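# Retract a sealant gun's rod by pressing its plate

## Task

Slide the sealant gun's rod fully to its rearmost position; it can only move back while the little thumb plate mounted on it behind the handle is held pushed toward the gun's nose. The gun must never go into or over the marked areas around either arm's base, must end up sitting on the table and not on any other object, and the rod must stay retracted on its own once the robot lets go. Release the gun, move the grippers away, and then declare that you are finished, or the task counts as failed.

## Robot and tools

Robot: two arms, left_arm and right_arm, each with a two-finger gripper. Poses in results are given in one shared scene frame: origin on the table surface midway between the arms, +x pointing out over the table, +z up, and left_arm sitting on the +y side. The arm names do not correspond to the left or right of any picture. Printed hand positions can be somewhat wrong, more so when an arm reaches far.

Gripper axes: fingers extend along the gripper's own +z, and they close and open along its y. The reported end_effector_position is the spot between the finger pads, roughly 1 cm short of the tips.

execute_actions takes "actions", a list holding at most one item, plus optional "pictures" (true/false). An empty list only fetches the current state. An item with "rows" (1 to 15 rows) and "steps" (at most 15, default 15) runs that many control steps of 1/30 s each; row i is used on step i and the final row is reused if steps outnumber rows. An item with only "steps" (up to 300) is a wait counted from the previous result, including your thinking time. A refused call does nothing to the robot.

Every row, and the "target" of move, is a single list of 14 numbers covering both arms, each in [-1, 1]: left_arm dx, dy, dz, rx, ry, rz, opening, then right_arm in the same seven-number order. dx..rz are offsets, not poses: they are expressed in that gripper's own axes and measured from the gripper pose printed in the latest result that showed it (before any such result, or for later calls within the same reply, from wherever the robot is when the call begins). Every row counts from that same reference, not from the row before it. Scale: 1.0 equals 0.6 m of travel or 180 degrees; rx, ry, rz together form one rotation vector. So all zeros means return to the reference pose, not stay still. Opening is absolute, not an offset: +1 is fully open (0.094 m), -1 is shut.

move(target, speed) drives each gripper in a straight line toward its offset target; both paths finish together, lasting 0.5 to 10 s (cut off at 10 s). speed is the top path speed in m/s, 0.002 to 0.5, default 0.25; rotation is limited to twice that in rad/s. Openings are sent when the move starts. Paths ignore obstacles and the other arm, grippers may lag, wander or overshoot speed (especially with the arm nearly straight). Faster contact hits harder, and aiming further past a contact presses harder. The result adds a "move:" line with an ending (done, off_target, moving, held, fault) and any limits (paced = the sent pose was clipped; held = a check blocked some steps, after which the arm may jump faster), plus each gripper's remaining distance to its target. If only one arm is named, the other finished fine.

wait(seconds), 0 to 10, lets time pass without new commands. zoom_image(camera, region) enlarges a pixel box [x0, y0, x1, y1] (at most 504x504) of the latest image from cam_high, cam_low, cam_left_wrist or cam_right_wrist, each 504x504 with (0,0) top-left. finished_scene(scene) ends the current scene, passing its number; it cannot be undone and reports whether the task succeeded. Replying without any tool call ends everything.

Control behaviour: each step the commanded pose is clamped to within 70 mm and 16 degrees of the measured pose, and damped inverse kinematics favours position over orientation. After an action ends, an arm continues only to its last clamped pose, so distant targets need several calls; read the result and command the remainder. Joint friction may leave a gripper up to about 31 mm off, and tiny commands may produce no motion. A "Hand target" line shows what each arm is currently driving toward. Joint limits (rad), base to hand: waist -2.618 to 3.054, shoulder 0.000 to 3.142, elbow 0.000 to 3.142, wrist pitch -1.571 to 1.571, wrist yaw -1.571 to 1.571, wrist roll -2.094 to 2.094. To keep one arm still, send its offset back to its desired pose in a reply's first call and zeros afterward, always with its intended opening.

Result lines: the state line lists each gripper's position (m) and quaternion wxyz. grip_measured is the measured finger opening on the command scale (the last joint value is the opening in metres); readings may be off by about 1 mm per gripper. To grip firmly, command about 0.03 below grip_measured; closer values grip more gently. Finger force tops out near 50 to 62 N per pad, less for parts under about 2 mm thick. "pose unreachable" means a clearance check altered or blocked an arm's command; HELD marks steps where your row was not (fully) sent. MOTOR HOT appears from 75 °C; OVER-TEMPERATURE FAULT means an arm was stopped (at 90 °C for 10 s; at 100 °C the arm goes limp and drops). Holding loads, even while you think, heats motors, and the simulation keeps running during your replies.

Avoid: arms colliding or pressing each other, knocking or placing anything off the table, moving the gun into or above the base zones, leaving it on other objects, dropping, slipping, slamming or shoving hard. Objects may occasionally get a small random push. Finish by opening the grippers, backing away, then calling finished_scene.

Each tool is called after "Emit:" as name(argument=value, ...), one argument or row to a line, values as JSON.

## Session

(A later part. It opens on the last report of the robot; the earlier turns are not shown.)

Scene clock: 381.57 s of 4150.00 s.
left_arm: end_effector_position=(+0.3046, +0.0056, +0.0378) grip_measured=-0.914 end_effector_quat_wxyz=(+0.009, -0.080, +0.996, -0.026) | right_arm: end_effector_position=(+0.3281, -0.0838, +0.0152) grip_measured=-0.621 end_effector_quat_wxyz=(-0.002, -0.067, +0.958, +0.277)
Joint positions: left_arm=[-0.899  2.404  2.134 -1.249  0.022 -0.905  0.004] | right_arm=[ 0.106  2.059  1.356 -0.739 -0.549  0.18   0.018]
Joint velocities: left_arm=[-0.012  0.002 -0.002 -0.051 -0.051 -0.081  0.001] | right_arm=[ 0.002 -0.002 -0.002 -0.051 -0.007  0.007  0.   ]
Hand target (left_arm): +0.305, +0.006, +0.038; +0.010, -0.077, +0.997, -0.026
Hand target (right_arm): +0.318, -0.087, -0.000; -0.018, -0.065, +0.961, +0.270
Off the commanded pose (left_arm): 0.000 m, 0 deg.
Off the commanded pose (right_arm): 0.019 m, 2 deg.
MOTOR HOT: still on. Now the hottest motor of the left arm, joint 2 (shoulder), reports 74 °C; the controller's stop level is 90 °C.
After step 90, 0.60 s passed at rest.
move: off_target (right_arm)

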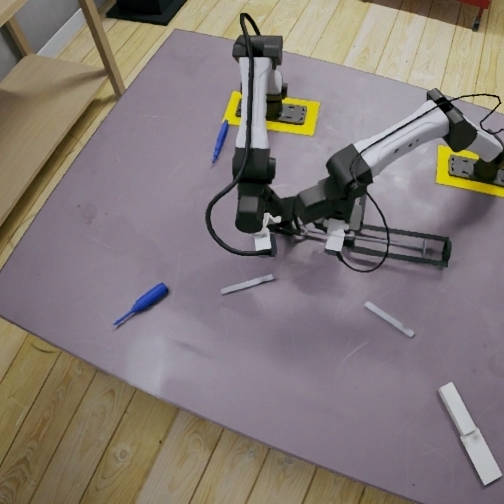

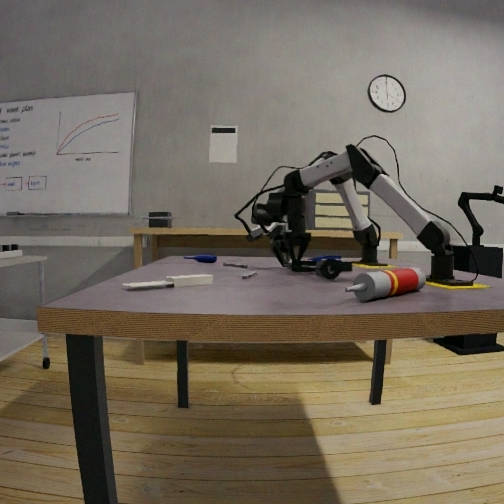

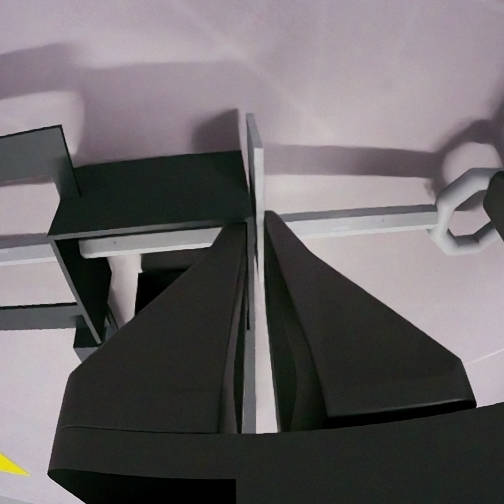

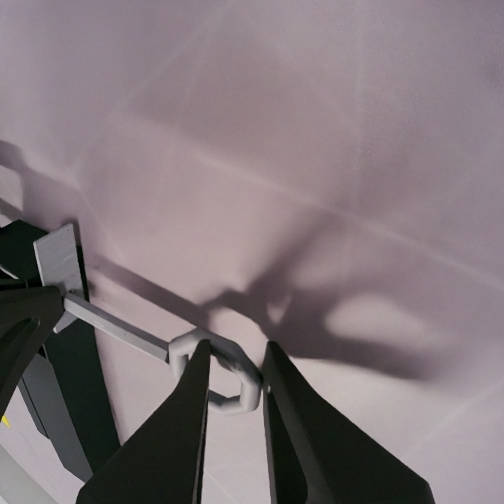

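Emit:
move(
  target=[0,0,0,0,0,0,-0.94, 0.013,0,0,0,0.013,0,-0.6],
  speed=0.03,
)

Scene clock: 394.13 s of 4150.00 s.
left_arm: end_effector_position=(+0.3045, +0.0058, +0.0378) grip_measured=-0.914 end_effector_quat_wxyz=(+0.009, -0.082, +0.996, -0.026) | right_arm: end_effector_position=(+0.3273, -0.0830, +0.0163) grip_measured=-0.601 end_effector_quat_wxyz=(-0.001, -0.076, +0.957, +0.280)
Joint positions: left_arm=[-0.899  2.404  2.134 -1.25   0.021 -0.908  0.004] | right_arm=[ 0.106  2.059  1.358 -0.745 -0.556  0.16   0.019]
Joint velocities: left_arm=[-0.002  0.002 -0.007 -0.007 -0.066 -0.037  0.001] | right_arm=[-0.007  0.007 -0.012 -0.168 -0.037 -0.007 -0.001]
Hand target (left_arm): +0.305, +0.006, +0.038; +0.009, -0.080, +0.996, -0.026
Hand target (right_arm): +0.320, -0.085, +0.015; -0.021, -0.073, +0.958, +0.276
Off the commanded pose (left_arm): 0.000 m, 0 deg.
Off the commanded pose (right_arm): 0.007 m, 2 deg.
MOTOR HOT: still on. Now the hottest motor of the left arm, joint 2 (shoulder), reports 73 °C; the controller's stop level is 90 °C.
After step 90, 8.63 s passed at rest.
move: done

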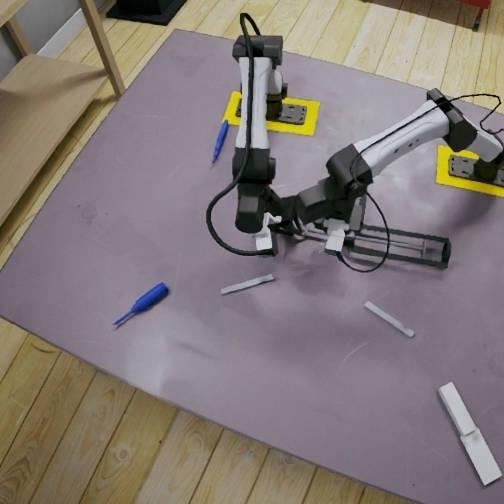

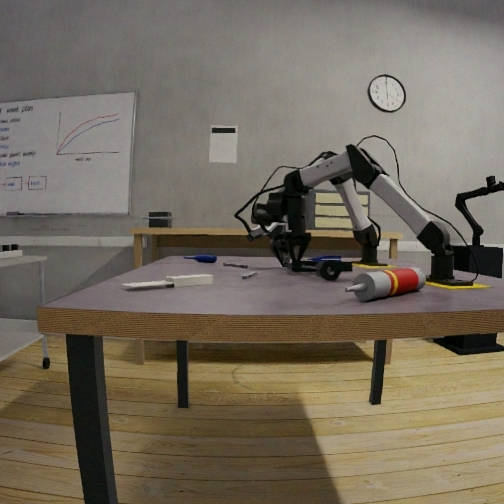

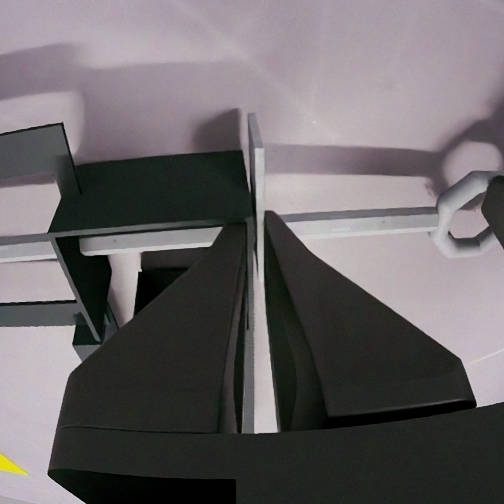

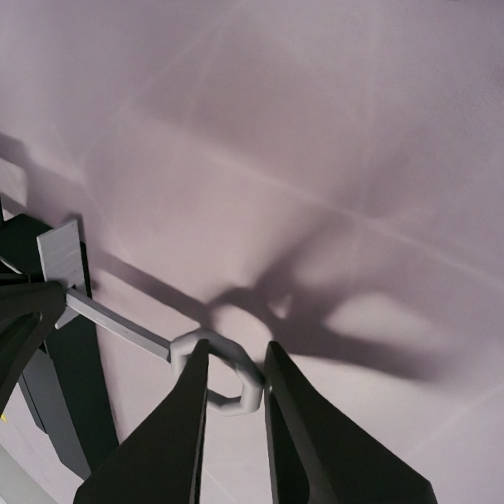

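Emit:
move(
  target=[0,0,0,0,0,0,-0.94, 0.013,0.012,-0.035,0.012,0.01,0.005,-0.6],
  speed=0.08,
)

Scene clock: 413.00 s of 4150.00 s.
left_arm: end_effector_position=(+0.3045, +0.0058, +0.0378) grip_measured=-0.914 end_effector_quat_wxyz=(+0.009, -0.082, +0.996, -0.026) | right_arm: end_effector_position=(+0.3148, -0.0905, +0.0264) grip_measured=-0.601 end_effector_quat_wxyz=(-0.029, -0.067, +0.962, +0.262)
Joint positions: left_arm=[-0.899  2.404  2.134 -1.25   0.021 -0.909  0.004] | right_arm=[ 0.106  2.037  1.385 -0.859 -0.53   0.159  0.019]
Joint velocities: left_arm=[ 0.002  0.002 -0.002 -0.051  0.007 -0.037 -0.002] | right_arm=[-0.012 -0.002  0.002 -0.037  0.022 -0.066 -0.   ]
Hand target (left_arm): +0.304, +0.006, +0.038; +0.009, -0.082, +0.996, -0.026
Hand target (right_arm): +0.320, -0.090, +0.038; -0.017, -0.073, +0.962, +0.261
Off the commanded pose (left_arm): 0.000 m, 0 deg.
Off the commanded pose (right_arm): 0.012 m, 2 deg.
MOTOR HOT: still on. Now the hottest motor of the left arm, joint 2 (shoulder), reports 73 °C; the controller's stop level is 90 °C.
After step 90, 14.90 s passed at rest.
move: off_target (right_arm)

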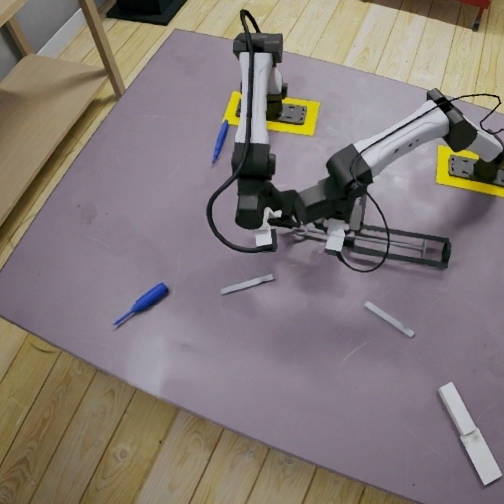

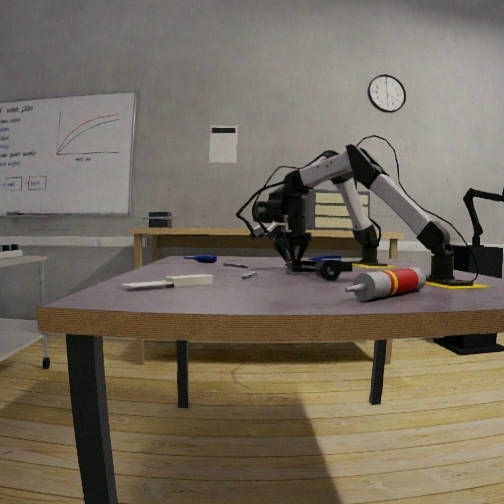

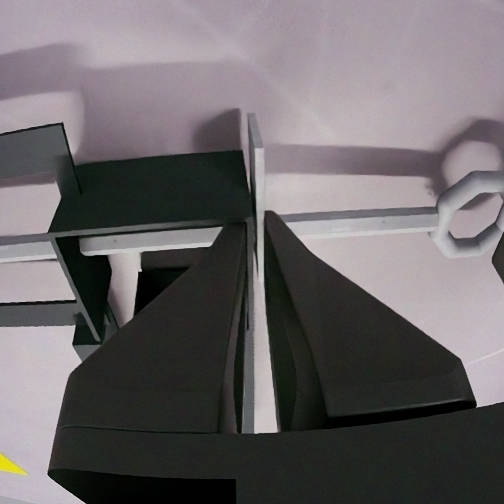

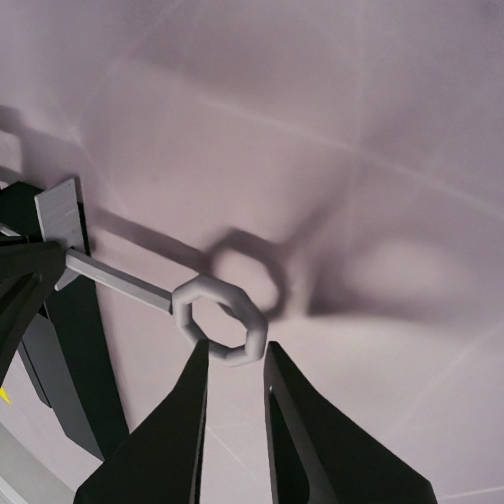

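Emit:
move(
  target=[0,0,0,0,0,0,-0.94, -0.006,-0.019,0.035,0,0,0,-0.62],
  speed=0.04,
)

Scene clock: 418.00 s of 4150.00 s.
left_arm: end_effector_position=(+0.3044, +0.0058, +0.0378) grip_measured=-0.914 end_effector_quat_wxyz=(+0.009, -0.082, +0.996, -0.026) | right_arm: end_effector_position=(+0.3225, -0.0878, +0.0167) grip_measured=-0.618 end_effector_quat_wxyz=(-0.020, -0.070, +0.961, +0.265)
Joint positions: left_arm=[-0.899  2.404  2.134 -1.25   0.021 -0.909  0.004] | right_arm=[ 0.106  2.066  1.385 -0.81  -0.533  0.159  0.018]
Joint velocities: left_arm=[-0.017  0.007  0.002  0.007 -0.066 -0.037 -0.   ] | right_arm=[-0.007 -0.022 -0.002  0.007  0.007 -0.081 -0.001]
Hand target (left_arm): +0.304, +0.006, +0.038; +0.009, -0.082, +0.996, -0.026
Hand target (right_arm): +0.317, -0.089, +0.003; -0.030, -0.067, +0.962, +0.262
Off the commanded pose (left_arm): 0.000 m, 0 deg.
Off the commanded pose (right_arm): 0.015 m, 1 deg.
MOTOR HOT: still on. Now the hottest motor of the left arm, joint 2 (shoulder), reports 73 °C; the controller's stop level is 90 °C.
After step 90, 1.17 s passed at rest.
move: off_target (right_arm)

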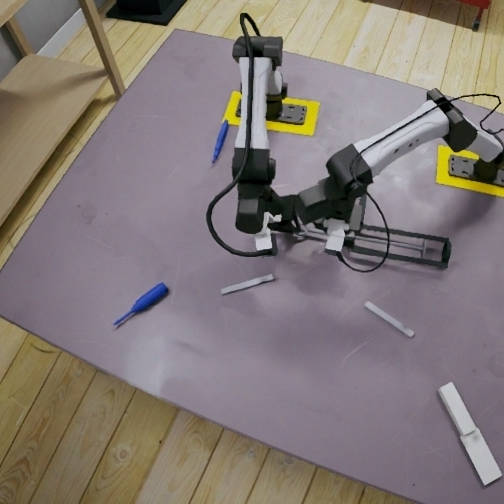

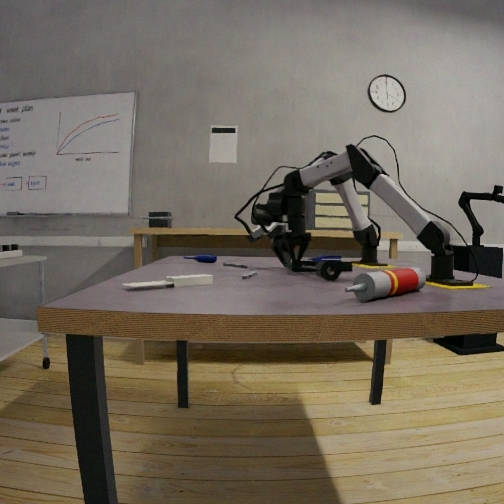

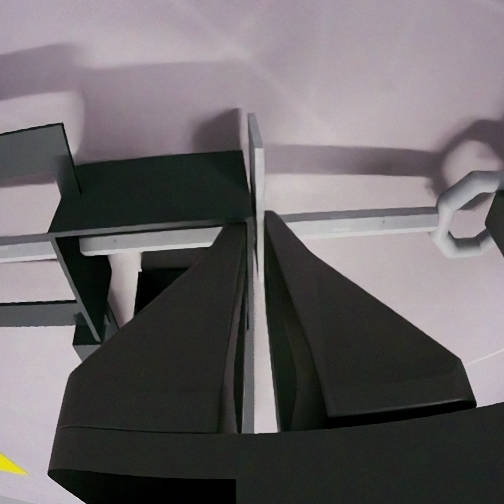

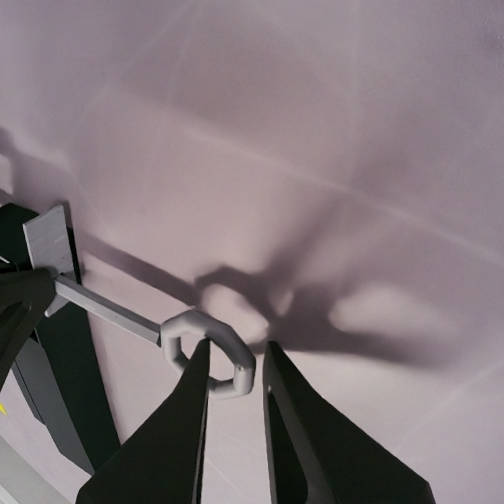

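Emit:
move(
  target=[0,0,0,0,0,0,-0.94, 0.008,-0.0175,0.028,0.003,0.016,0.0095,-0.62],
  speed=0.03,
)

Scene clock: 425.77 s of 4150.00 s.
left_arm: end_effector_position=(+0.3044, +0.0058, +0.0378) grip_measured=-0.914 end_effector_quat_wxyz=(+0.009, -0.082, +0.996, -0.026) | right_arm: end_effector_position=(+0.3182, -0.0868, +0.0118) grip_measured=-0.618 end_effector_quat_wxyz=(-0.034, -0.067, +0.960, +0.270)
Joint positions: left_arm=[-0.899  2.404  2.134 -1.25   0.021 -0.909  0.004] | right_arm=[ 0.106  2.083  1.385 -0.82  -0.548  0.159  0.018]
Joint velocities: left_arm=[-0.017  0.012 -0.037 -0.081 -0.022  0.022  0.001] | right_arm=[-0.007  0.012  0.007 -0.022  0.051 -0.051 -0.   ]
Hand target (left_arm): +0.304, +0.006, +0.038; +0.009, -0.082, +0.996, -0.026
Hand target (right_arm): +0.317, -0.089, -0.003; -0.048, -0.063, +0.963, +0.259
Off the commanded pose (left_arm): 0.000 m, 0 deg.
Off the commanded pose (right_arm): 0.015 m, 2 deg.
MOTOR HOT: still on. Now the hottest motor of the left arm, joint 2 (shoulder), reports 73 °C; the controller's stop level is 90 °C.
After step 90, 3.57 s passed at rest.
move: off_target (right_arm)

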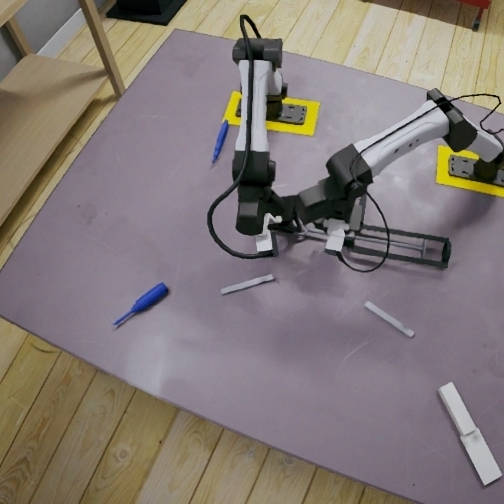

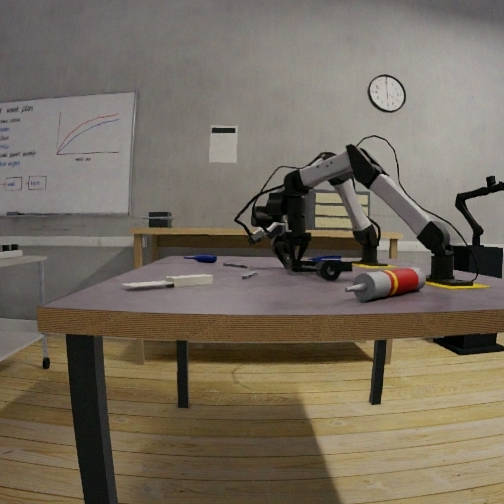

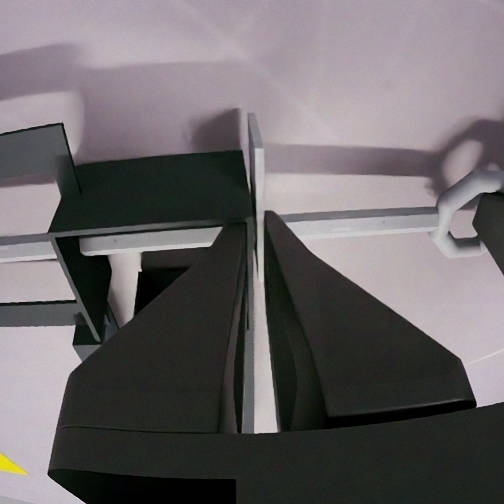

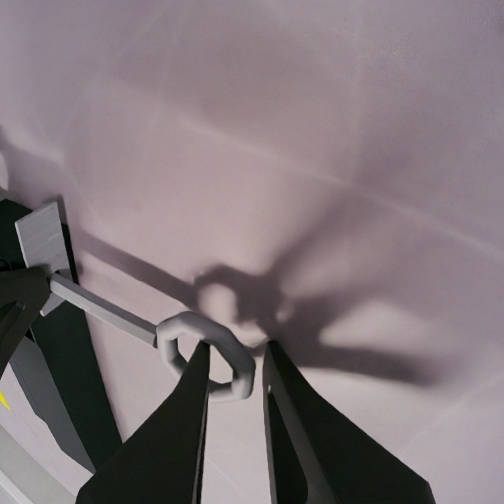

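Emit:
zoom_image(
  camera="cam_left_wrist",
  region=[384, 140, 504, 300],
)

Emit:
zoom_image(
  camera="cam_right_wrist",
  region=[130, 280, 310, 440],
)

Region (384, 140, 504, 300) of cam_left_wrist's 504x504 image, scaled by 3.150, with more detail than that image has; it fills the left 378 columns of this view, and the rest is white.

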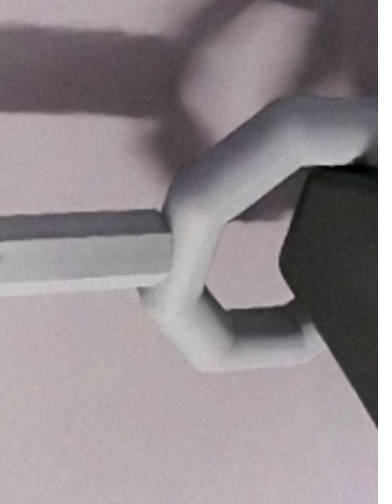

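Region (130, 280, 310, 440) of cam_right_wrist's 504x504 image, scaled by 2.800, with more detail than that image has.

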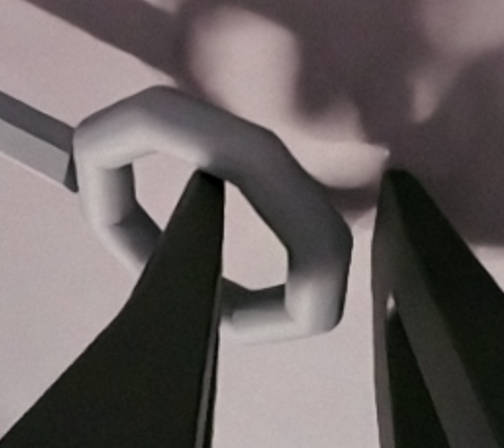

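Emit:
move(
  target=[0,0,0,0,0,0,-0.94, -0.003,-0.012,0.015,0,0,0,-0.88],
  speed=0.03,
)

Emit:
zoom_image(
  camera="cam_right_wrist",
  region=[130, 280, 310, 440],
)

Scene clock: 438.87 s of 4150.00 s.
left_arm: end_effector_position=(+0.3056, +0.0069, +0.0378) grip_measured=-0.914 end_effector_quat_wxyz=(+0.012, -0.081, +0.996, -0.023) | right_arm: end_effector_position=(+0.3166, -0.0864, +0.0122) grip_measured=-0.819 end_effector_quat_wxyz=(-0.031, -0.088, +0.958, +0.272)
Joint positions: left_arm=[-0.898  2.404  2.134 -1.25   0.014 -0.906  0.004] | right_arm=[ 0.106  2.083  1.385 -0.826 -0.553  0.112  0.008]
Joint velocities: left_arm=[-0.007  0.022 -0.017  0.037 -0.066  0.066  0.   ] | right_arm=[-0.022 -0.012 -0.002 -0.081  0.066 -0.066 -0.   ]
Hand target (left_arm): +0.304, +0.006, +0.038; +0.009, -0.082, +0.996, -0.026
Hand target (right_arm): +0.319, -0.088, +0.001; -0.035, -0.067, +0.960, +0.270
Off the commanded pose (left_arm): 0.002 m, 0 deg.
Off the commanded pose (right_arm): 0.012 m, 3 deg.
MOTOR HOT: still on. Now the hottest motor of the left arm, joint 2 (shoulder), reports 73 °C; the controller's stop level is 90 °C.
After step 90, 9.40 s passed at rest.
move: off_target (right_arm)

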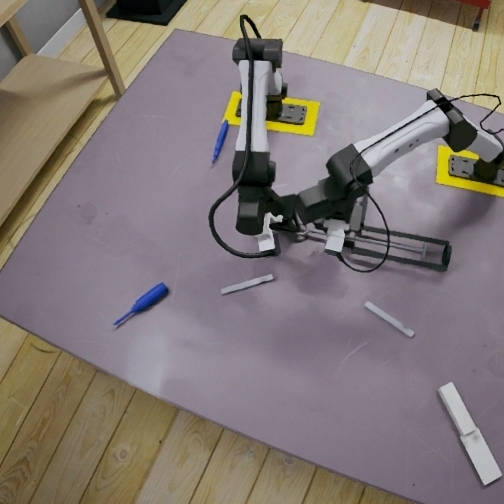

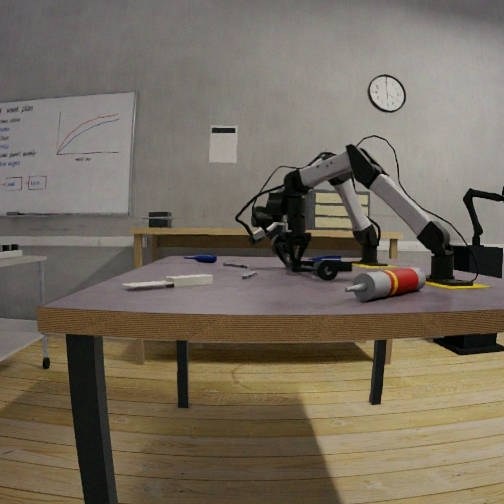

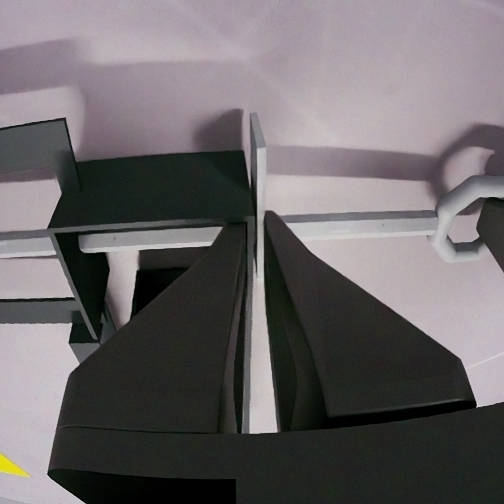

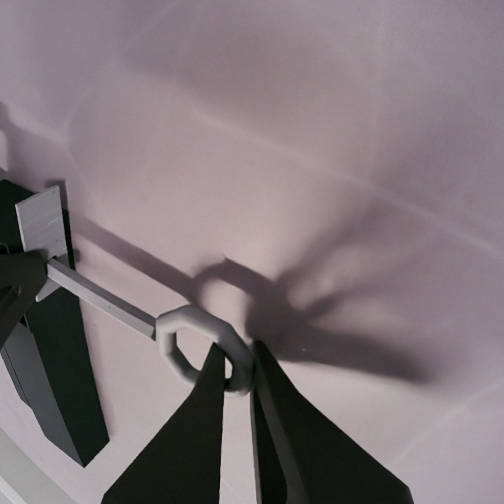

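Region (130, 280, 310, 440) of cam_right_wrist's 504x504 image, scaled by 2.800, with more detail than that image has.

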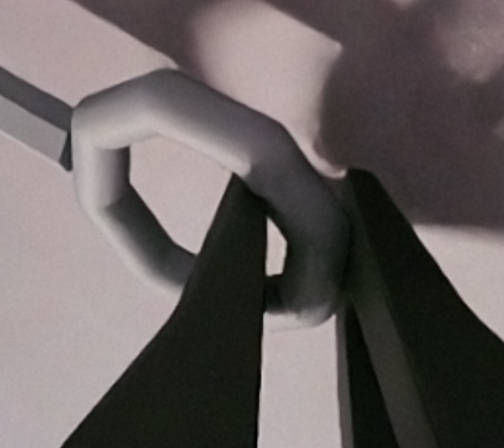

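Emit:
move(
  target=[0,0.03,-0.015,0,0,0,-0.95, 0.003,-0.085,-0.052,0,0,0,-0.9],
  speed=0.04,
)

Scene clock: 448.63 s of 4150.00 s.
left_arm: end_effector_position=(+0.3111, -0.0133, +0.0465) grip_measured=-0.914 end_effector_quat_wxyz=(+0.027, -0.067, +0.994, -0.082) | right_arm: end_effector_position=(+0.3198, -0.1118, +0.0224) grip_measured=-0.841 end_effector_quat_wxyz=(-0.023, -0.114, +0.939, +0.323)
Joint positions: left_arm=[-0.9    2.361  2.08  -1.134  0.074 -0.885  0.004] | right_arm=[-0.001  2.083  1.385 -0.886 -0.66  -0.07   0.007]
Joint velocities: left_arm=[-0.002 -0.022  0.002 -0.051 -0.037  0.007  0.   ] | right_arm=[ 0.022 -0.012 -0.012 -0.007 -0.066 -0.051 -0.001]
Hand target (left_arm): +0.303, +0.023, +0.046; +0.012, -0.080, +0.996, -0.025
Hand target (right_arm): +0.324, -0.144, +0.012; -0.032, -0.088, +0.957, +0.275
Off the commanded pose (left_arm): 0.039 m, 7 deg.
Off the commanded pose (right_arm): 0.036 m, 7 deg.
MOTOR HOT: still on. Now the hottest motor of the left arm, joint 2 (shoulder), reports 74 °C; the controller's stop level is 90 °C.
After step 90, 4.97 s passed at rest.
move: off_target (left_arm, right_arm)

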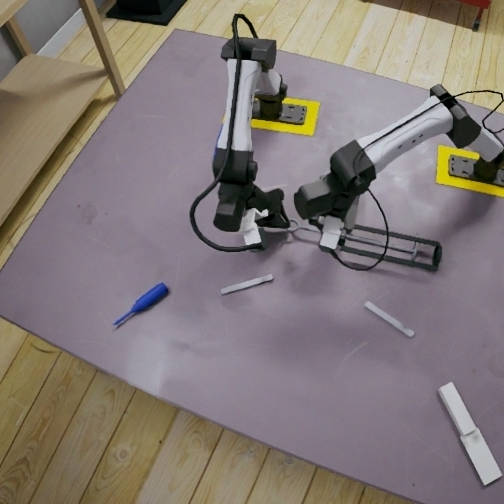

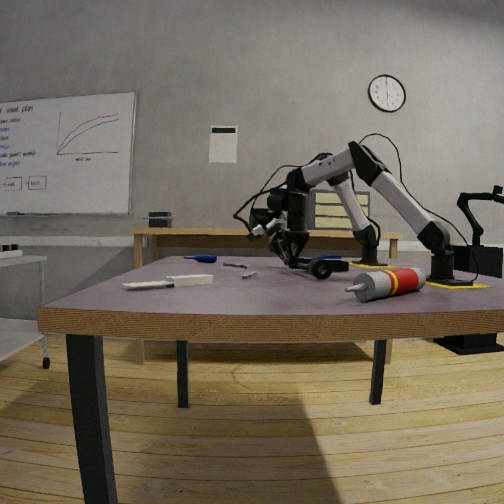

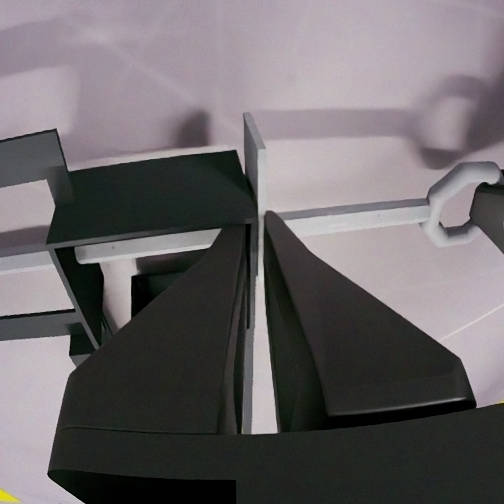

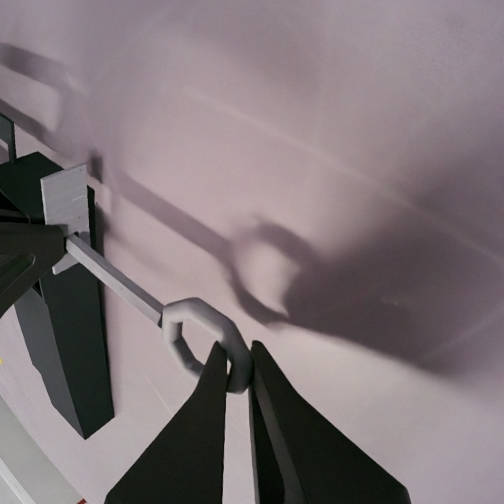

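Emit:
move(
  target=[0.01,0.08,0.0,-0.085,0.03,0,-0.95, 0.008,-0.09,-0.048,0.07,0,0.015,-0.92],
  speed=0.04,
)

Scene clock: 460.73 s of 4150.00 s.
left_arm: end_effector_position=(+0.3112, -0.0210, +0.0422) grip_measured=-0.914 end_effector_quat_wxyz=(+0.006, -0.056, +0.997, -0.056) | right_arm: end_effector_position=(+0.3194, -0.1316, +0.0163) grip_measured=-0.842 end_effector_quat_wxyz=(-0.030, -0.104, +0.950, +0.294)
Joint positions: left_arm=[-0.912  2.485  2.294 -1.289  0.069 -0.873  0.004] | right_arm=[-0.031  2.083  1.385 -0.916 -0.598 -0.086  0.007]
Joint velocities: left_arm=[ 0.002  0.012  0.012 -0.066  0.007  0.007 -0.   ] | right_arm=[-0.007 -0.002  0.012 -0.007  0.051  0.007 -0.001]
Hand target (left_arm): +0.300, +0.028, +0.040; -0.024, -0.061, +0.997, +0.036
Hand target (right_arm): +0.328, -0.170, +0.013; -0.019, -0.092, +0.971, +0.221
Off the commanded pose (left_arm): 0.055 m, 13 deg.
Off the commanded pose (right_arm): 0.041 m, 9 deg.
MOTOR HOT: still on. Now the hottest motor of the left arm, joint 2 (shoulder), reports 75 °C; the controller's stop level is 90 °C.
After step 90, 5.33 s passed at rest.
move: off_target (left_arm, right_arm)

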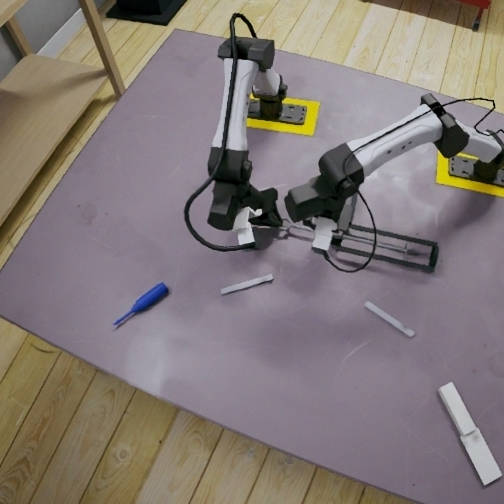

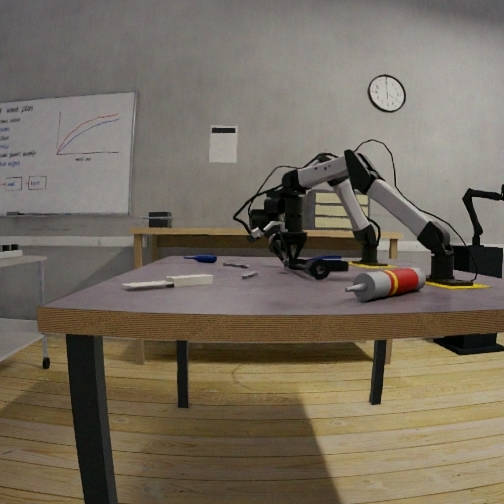

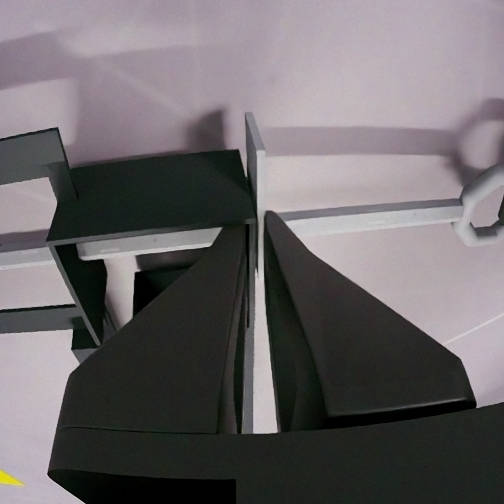

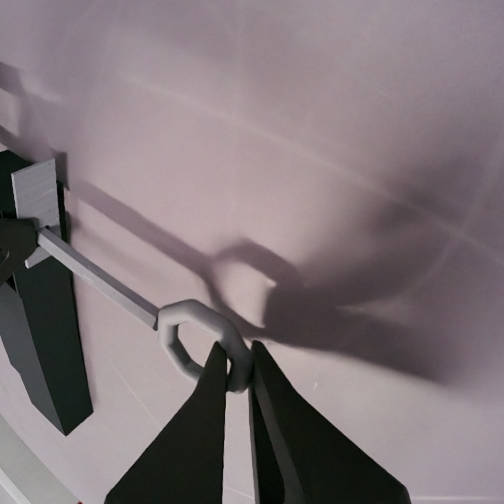

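Emit:
execute_actions(
  actions=[
    {"rows":[[0.01,0.09,0,-0.062,0.02,0,-0.95,0.007,-0.07,-0.043,0.05,0,0.008,-0.92],[0.01,0.095,0,-0.063,0.02,0,-0.95,0.008,-0.078,-0.048,0.05,0,0.008,-0.92],[0.01,0.1,0,-0.065,0.02,0,-0.95,0.009,-0.085,-0.053,0.052,0,0.008,-0.92]],"steps":15},
  ],
  pictures=false,
)

Emit:
execute_actions(
  actions=[
    {"rows":[[0.01,0.1,0,-0.062,0.02,0,-0.95,0.009,-0.085,-0.055,0.05,0,0.005,-0.92]],"steps":15},
  ],
)

Scene clock: 481.13 s of 4150.00 s.
left_arm: end_effector_position=(+0.3100, -0.0199, +0.0422) grip_measured=-0.914 end_effector_quat_wxyz=(+0.004, -0.045, +0.998, -0.054) | right_arm: end_effector_position=(+0.3184, -0.1544, +0.0156) grip_measured=-0.842 end_effector_quat_wxyz=(-0.033, -0.099, +0.952, +0.289)
Joint positions: left_arm=[-0.912  2.486  2.295 -1.296  0.069 -0.851  0.004] | right_arm=[-0.087  2.083  1.385 -0.958 -0.584 -0.143  0.007]
Joint velocities: left_arm=[-0.002 -0.002 -0.017 -0.007 -0.007 -0.007  0.   ] | right_arm=[ 0.027 -0.007 -0.002 -0.051 -0.022 -0.051  0.001]
Hand target (left_arm): +0.299, +0.032, +0.038; -0.030, -0.051, +0.998, +0.036
Hand target (right_arm): +0.326, -0.191, +0.015; -0.024, -0.093, +0.971, +0.219
Off the commanded pose (left_arm): 0.059 m, 12 deg.
Off the commanded pose (right_arm): 0.038 m, 9 deg.
MOTOR HOT: still on. Now the hottest motor of the left arm, joint 2 (shoulder), reports 75 °C; the controller's stop level is 90 °C.
Steps of this call (steps 1 to 90: nothing new was sent; then 16.90 s passed at rest; steps 91 to 105: all 15 steps of this action). Readings (end_effector_position):
91: left_arm (+0.3112, -0.0209, +0.0423) | right_arm (+0.3192, -0.1325, +0.0163)
92: left_arm (+0.3110, -0.0209, +0.0423) | right_arm (+0.3191, -0.1344, +0.0163)
94: left_arm (+0.3109, -0.0207, +0.0423) | right_arm (+0.3195, -0.1419, +0.0161)
98: left_arm (+0.3104, -0.0203, +0.0423) | right_arm (+0.3190, -0.1535, +0.0157)
105: the state above

Scene clock: 481.63 s of 4150.00 s.
left_arm: end_effector_position=(+0.3088, -0.0192, +0.0421) grip_measured=-0.914 end_effector_quat_wxyz=(+0.002, -0.034, +0.998, -0.053) | right_arm: end_effector_position=(+0.3176, -0.1805, +0.0162) grip_measured=-0.842 end_effector_quat_wxyz=(-0.035, -0.094, +0.955, +0.281)
Joint positions: left_arm=[-0.912  2.486  2.295 -1.302  0.071 -0.829  0.004] | right_arm=[-0.151  2.083  1.393 -1.007 -0.561 -0.207  0.007]
Joint velocities: left_arm=[-0.027 -0.007 -0.002  0.022 -0.007 -0.037 -0.001] | right_arm=[ 0.017  0.002 -0.012 -0.051 -0.037  0.007  0.   ]
Hand target (left_arm): +0.299, +0.034, +0.038; -0.031, -0.039, +0.998, +0.035
Hand target (right_arm): +0.325, -0.214, +0.016; -0.027, -0.091, +0.972, +0.216
Off the commanded pose (left_arm): 0.059 m, 12 deg.
Off the commanded pose (right_arm): 0.035 m, 8 deg.
MOTOR HOT: still on. Now the hottest motor of the left arm, joint 2 (shoulder), reports 75 °C; the controller's stop level is 90 °C.
Steps of this call (steps 1 to 15: all 15 steps of this action). Readings (end_effector_position):
1: left_arm (+0.3099, -0.0199, +0.0422) | right_arm (+0.3184, -0.1559, +0.0157)
2: left_arm (+0.3096, -0.0197, +0.0422) | right_arm (+0.3182, -0.1592, +0.0157)
4: left_arm (+0.3094, -0.0195, +0.0422) | right_arm (+0.3184, -0.1690, +0.0156)
8: left_arm (+0.3089, -0.0193, +0.0421) | right_arm (+0.3174, -0.1790, +0.0156)
15: the state above

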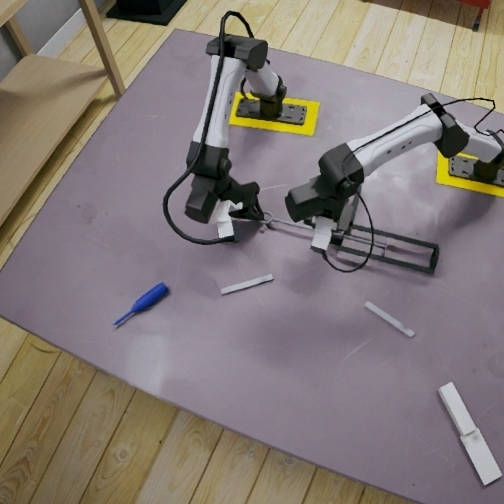

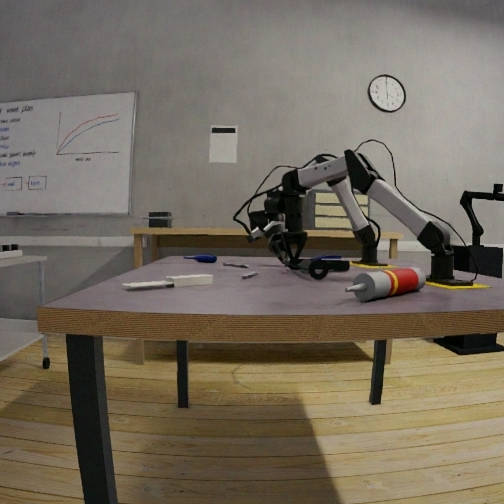

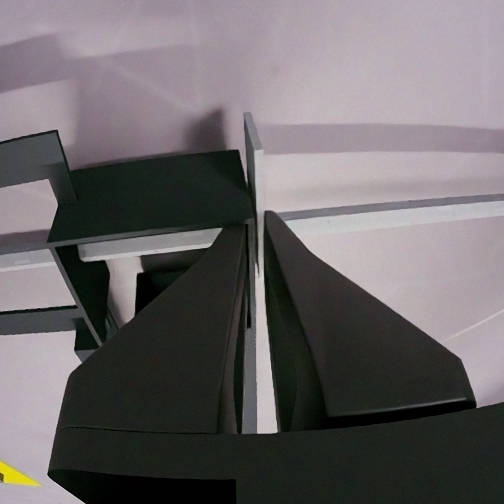

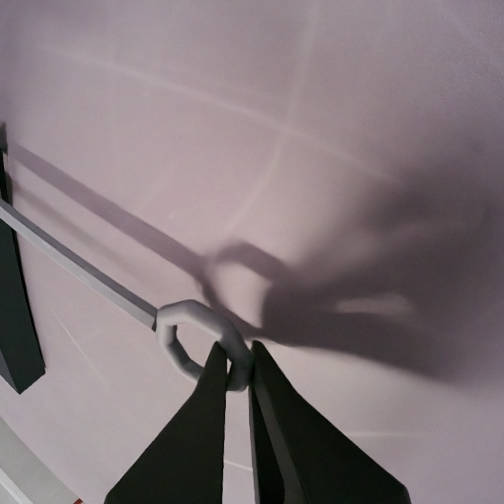

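Emit:
execute_actions(
  actions=[
    {"rows":[[0.01,0.097,0,-0.06,0.02,0,-0.95,-0.005,-0.085,-0.052,0.043,0,0.004,-0.92]],"steps":9},
  ],
  pictures=false,
)

Emit:
execute_actions(
  actions=[
    {"rows":[[0.01,0.097,0,-0.06,0.02,0,-0.95,-0.005,-0.085,-0.052,0.043,0,0.004,-0.92]],"steps":9},
  ],
  pictures=false,
)

Emit:
execute_actions(
  actions=[
    {"rows":[[0.01,0.097,0,-0.06,0.02,0,-0.95,-0.005,-0.085,-0.052,0.043,0,0.004,-0.92]],"steps":12},
  ],
)

Scene clock: 488.67 s of 4150.00 s.
left_arm: end_effector_position=(+0.3098, -0.0187, +0.0431) grip_measured=-0.914 end_effector_quat_wxyz=(+0.003, -0.030, +0.998, -0.054) | right_arm: end_effector_position=(+0.3214, -0.2045, +0.0187) grip_measured=-0.842 end_effector_quat_wxyz=(-0.038, -0.094, +0.956, +0.274)
Joint positions: left_arm=[-0.91   2.484  2.295 -1.301  0.072 -0.819  0.004] | right_arm=[-0.211  2.102  1.438 -1.071 -0.537 -0.275  0.007]
Joint velocities: left_arm=[-0.022  0.002 -0.002  0.007  0.022  0.037 -0.001] | right_arm=[ 0.002  0.017  0.056 -0.022  0.007 -0.051 -0.001]
Hand target (left_arm): +0.300, +0.033, +0.038; -0.032, -0.029, +0.999, +0.033
Hand target (right_arm): +0.331, -0.238, +0.016; -0.030, -0.088, +0.972, +0.217
Off the commanded pose (left_arm): 0.058 m, 12 deg.
Off the commanded pose (right_arm): 0.036 m, 7 deg.
MOTOR HOT: still on. Now the hottest motor of the left arm, joint 2 (shoulder), reports 76 °C; the controller's stop level is 90 °C.
Steps of this call (steps 1 to 90: nothing new was sent; then 3.73 s passed at rest; steps 91 to 99: all 9 steps of this action). Readings (end_effector_position):
91: left_arm (+0.3086, -0.0192, +0.0421) | right_arm (+0.3180, -0.1820, +0.0170)
92: left_arm (+0.3087, -0.0191, +0.0421) | right_arm (+0.3189, -0.1853, +0.0178)
94: left_arm (+0.3097, -0.0188, +0.0429) | right_arm (+0.3212, -0.1950, +0.0188)
98: left_arm (+0.3098, -0.0187, +0.0431) | right_arm (+0.3214, -0.2044, +0.0187)
99: the state above

Scene clock: 488.97 s of 4150.00 s.
left_arm: end_effector_position=(+0.3108, -0.0185, +0.0446) grip_measured=-0.914 end_effector_quat_wxyz=(+0.004, -0.028, +0.998, -0.056) | right_arm: end_effector_position=(+0.3250, -0.2263, +0.0214) grip_measured=-0.842 end_effector_quat_wxyz=(-0.041, -0.095, +0.958, +0.269)
Joint positions: left_arm=[-0.908  2.481  2.295 -1.3    0.074 -0.812  0.004] | right_arm=[-0.263  2.127  1.492 -1.135 -0.516 -0.338  0.007]
Joint velocities: left_arm=[ 0.012 -0.002 -0.022  0.022 -0.022 -0.022 -0.   ] | right_arm=[ 0.002  0.022  0.042  0.007 -0.037 -0.022  0.001]
Hand target (left_arm): +0.301, +0.033, +0.039; -0.030, -0.025, +0.999, +0.032
Hand target (right_arm): +0.335, -0.262, +0.019; -0.032, -0.088, +0.973, +0.210
Off the commanded pose (left_arm): 0.059 m, 12 deg.
Off the commanded pose (right_arm): 0.038 m, 7 deg.
MOTOR HOT: still on. Now the hottest motor of the left arm, joint 2 (shoulder), reports 76 °C; the controller's stop level is 90 °C.
Steps of this call (steps 1 to 9: all 9 steps of this action). Readings (end_effector_position):
1: left_arm (+0.3096, -0.0188, +0.0431) | right_arm (+0.3216, -0.2062, +0.0192)
2: left_arm (+0.3097, -0.0188, +0.0434) | right_arm (+0.3224, -0.2089, +0.0197)
4: left_arm (+0.3107, -0.0184, +0.0440) | right_arm (+0.3246, -0.2174, +0.0206)
8: left_arm (+0.3108, -0.0184, +0.0446) | right_arm (+0.3251, -0.2261, +0.0214)
9: the state above

Scene clock: 489.37 s of 4150.00 s.
left_arm: end_effector_position=(+0.3116, -0.0181, +0.0463) grip_measured=-0.914 end_effector_quat_wxyz=(+0.005, -0.027, +0.998, -0.058) | right_arm: end_effector_position=(+0.3281, -0.2465, +0.0243) grip_measured=-0.842 end_effector_quat_wxyz=(-0.048, -0.099, +0.958, +0.265)
Joint positions: left_arm=[-0.905  2.477  2.295 -1.299  0.076 -0.807  0.004] | right_arm=[-0.311  2.16   1.557 -1.206 -0.494 -0.4    0.007]
Joint velocities: left_arm=[ 0.002 -0.002  0.022  0.007 -0.051 -0.037 -0.001] | right_arm=[ 0.012  0.027 -0.002 -0.051 -0.051  0.051 -0.001]
Hand target (left_arm): +0.302, +0.034, +0.041; -0.029, -0.023, +0.999, +0.030
Hand target (right_arm): +0.339, -0.283, +0.023; -0.036, -0.090, +0.974, +0.205
Off the commanded pose (left_arm): 0.058 m, 12 deg.
Off the commanded pose (right_arm): 0.040 m, 7 deg.
MOTOR HOT: still on. Now the hottest motor of the left arm, joint 2 (shoulder), reports 76 °C; the controller's stop level is 90 °C.
Steps of this call (steps 1 to 12: all 12 steps of this action). Readings (end_effector_position):
1: left_arm (+0.3105, -0.0184, +0.0446) | right_arm (+0.3251, -0.2277, +0.0219)
2: left_arm (+0.3106, -0.0184, +0.0451) | right_arm (+0.3258, -0.2303, +0.0225)
4: left_arm (+0.3116, -0.0181, +0.0455) | right_arm (+0.3280, -0.2379, +0.0234)
8: left_arm (+0.3118, -0.0180, +0.0461) | right_arm (+0.3286, -0.2464, +0.0244)
12: the state above

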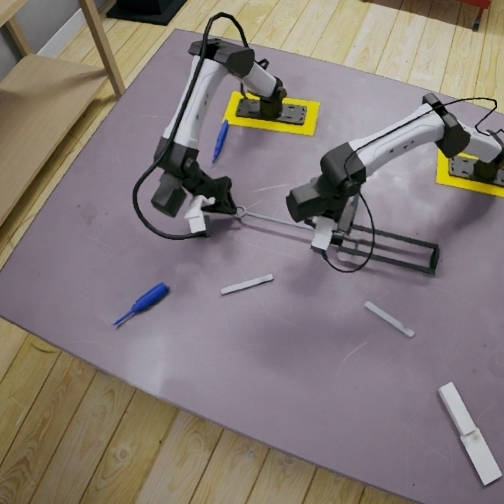

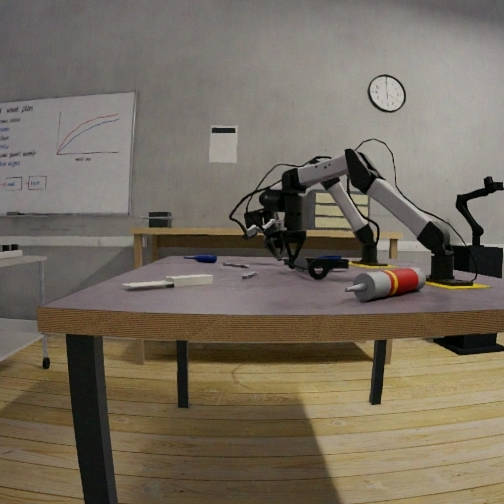

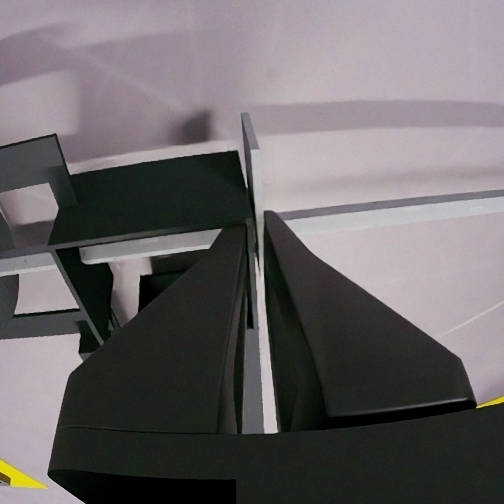

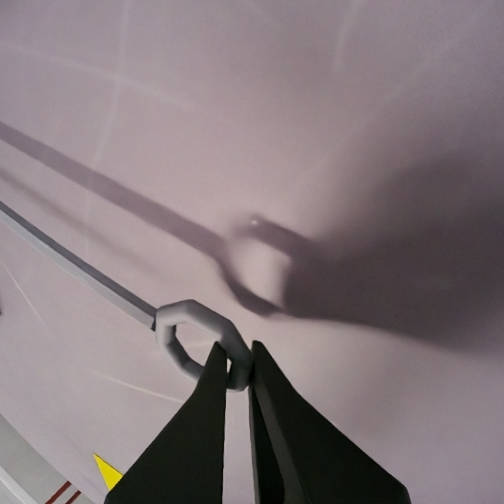

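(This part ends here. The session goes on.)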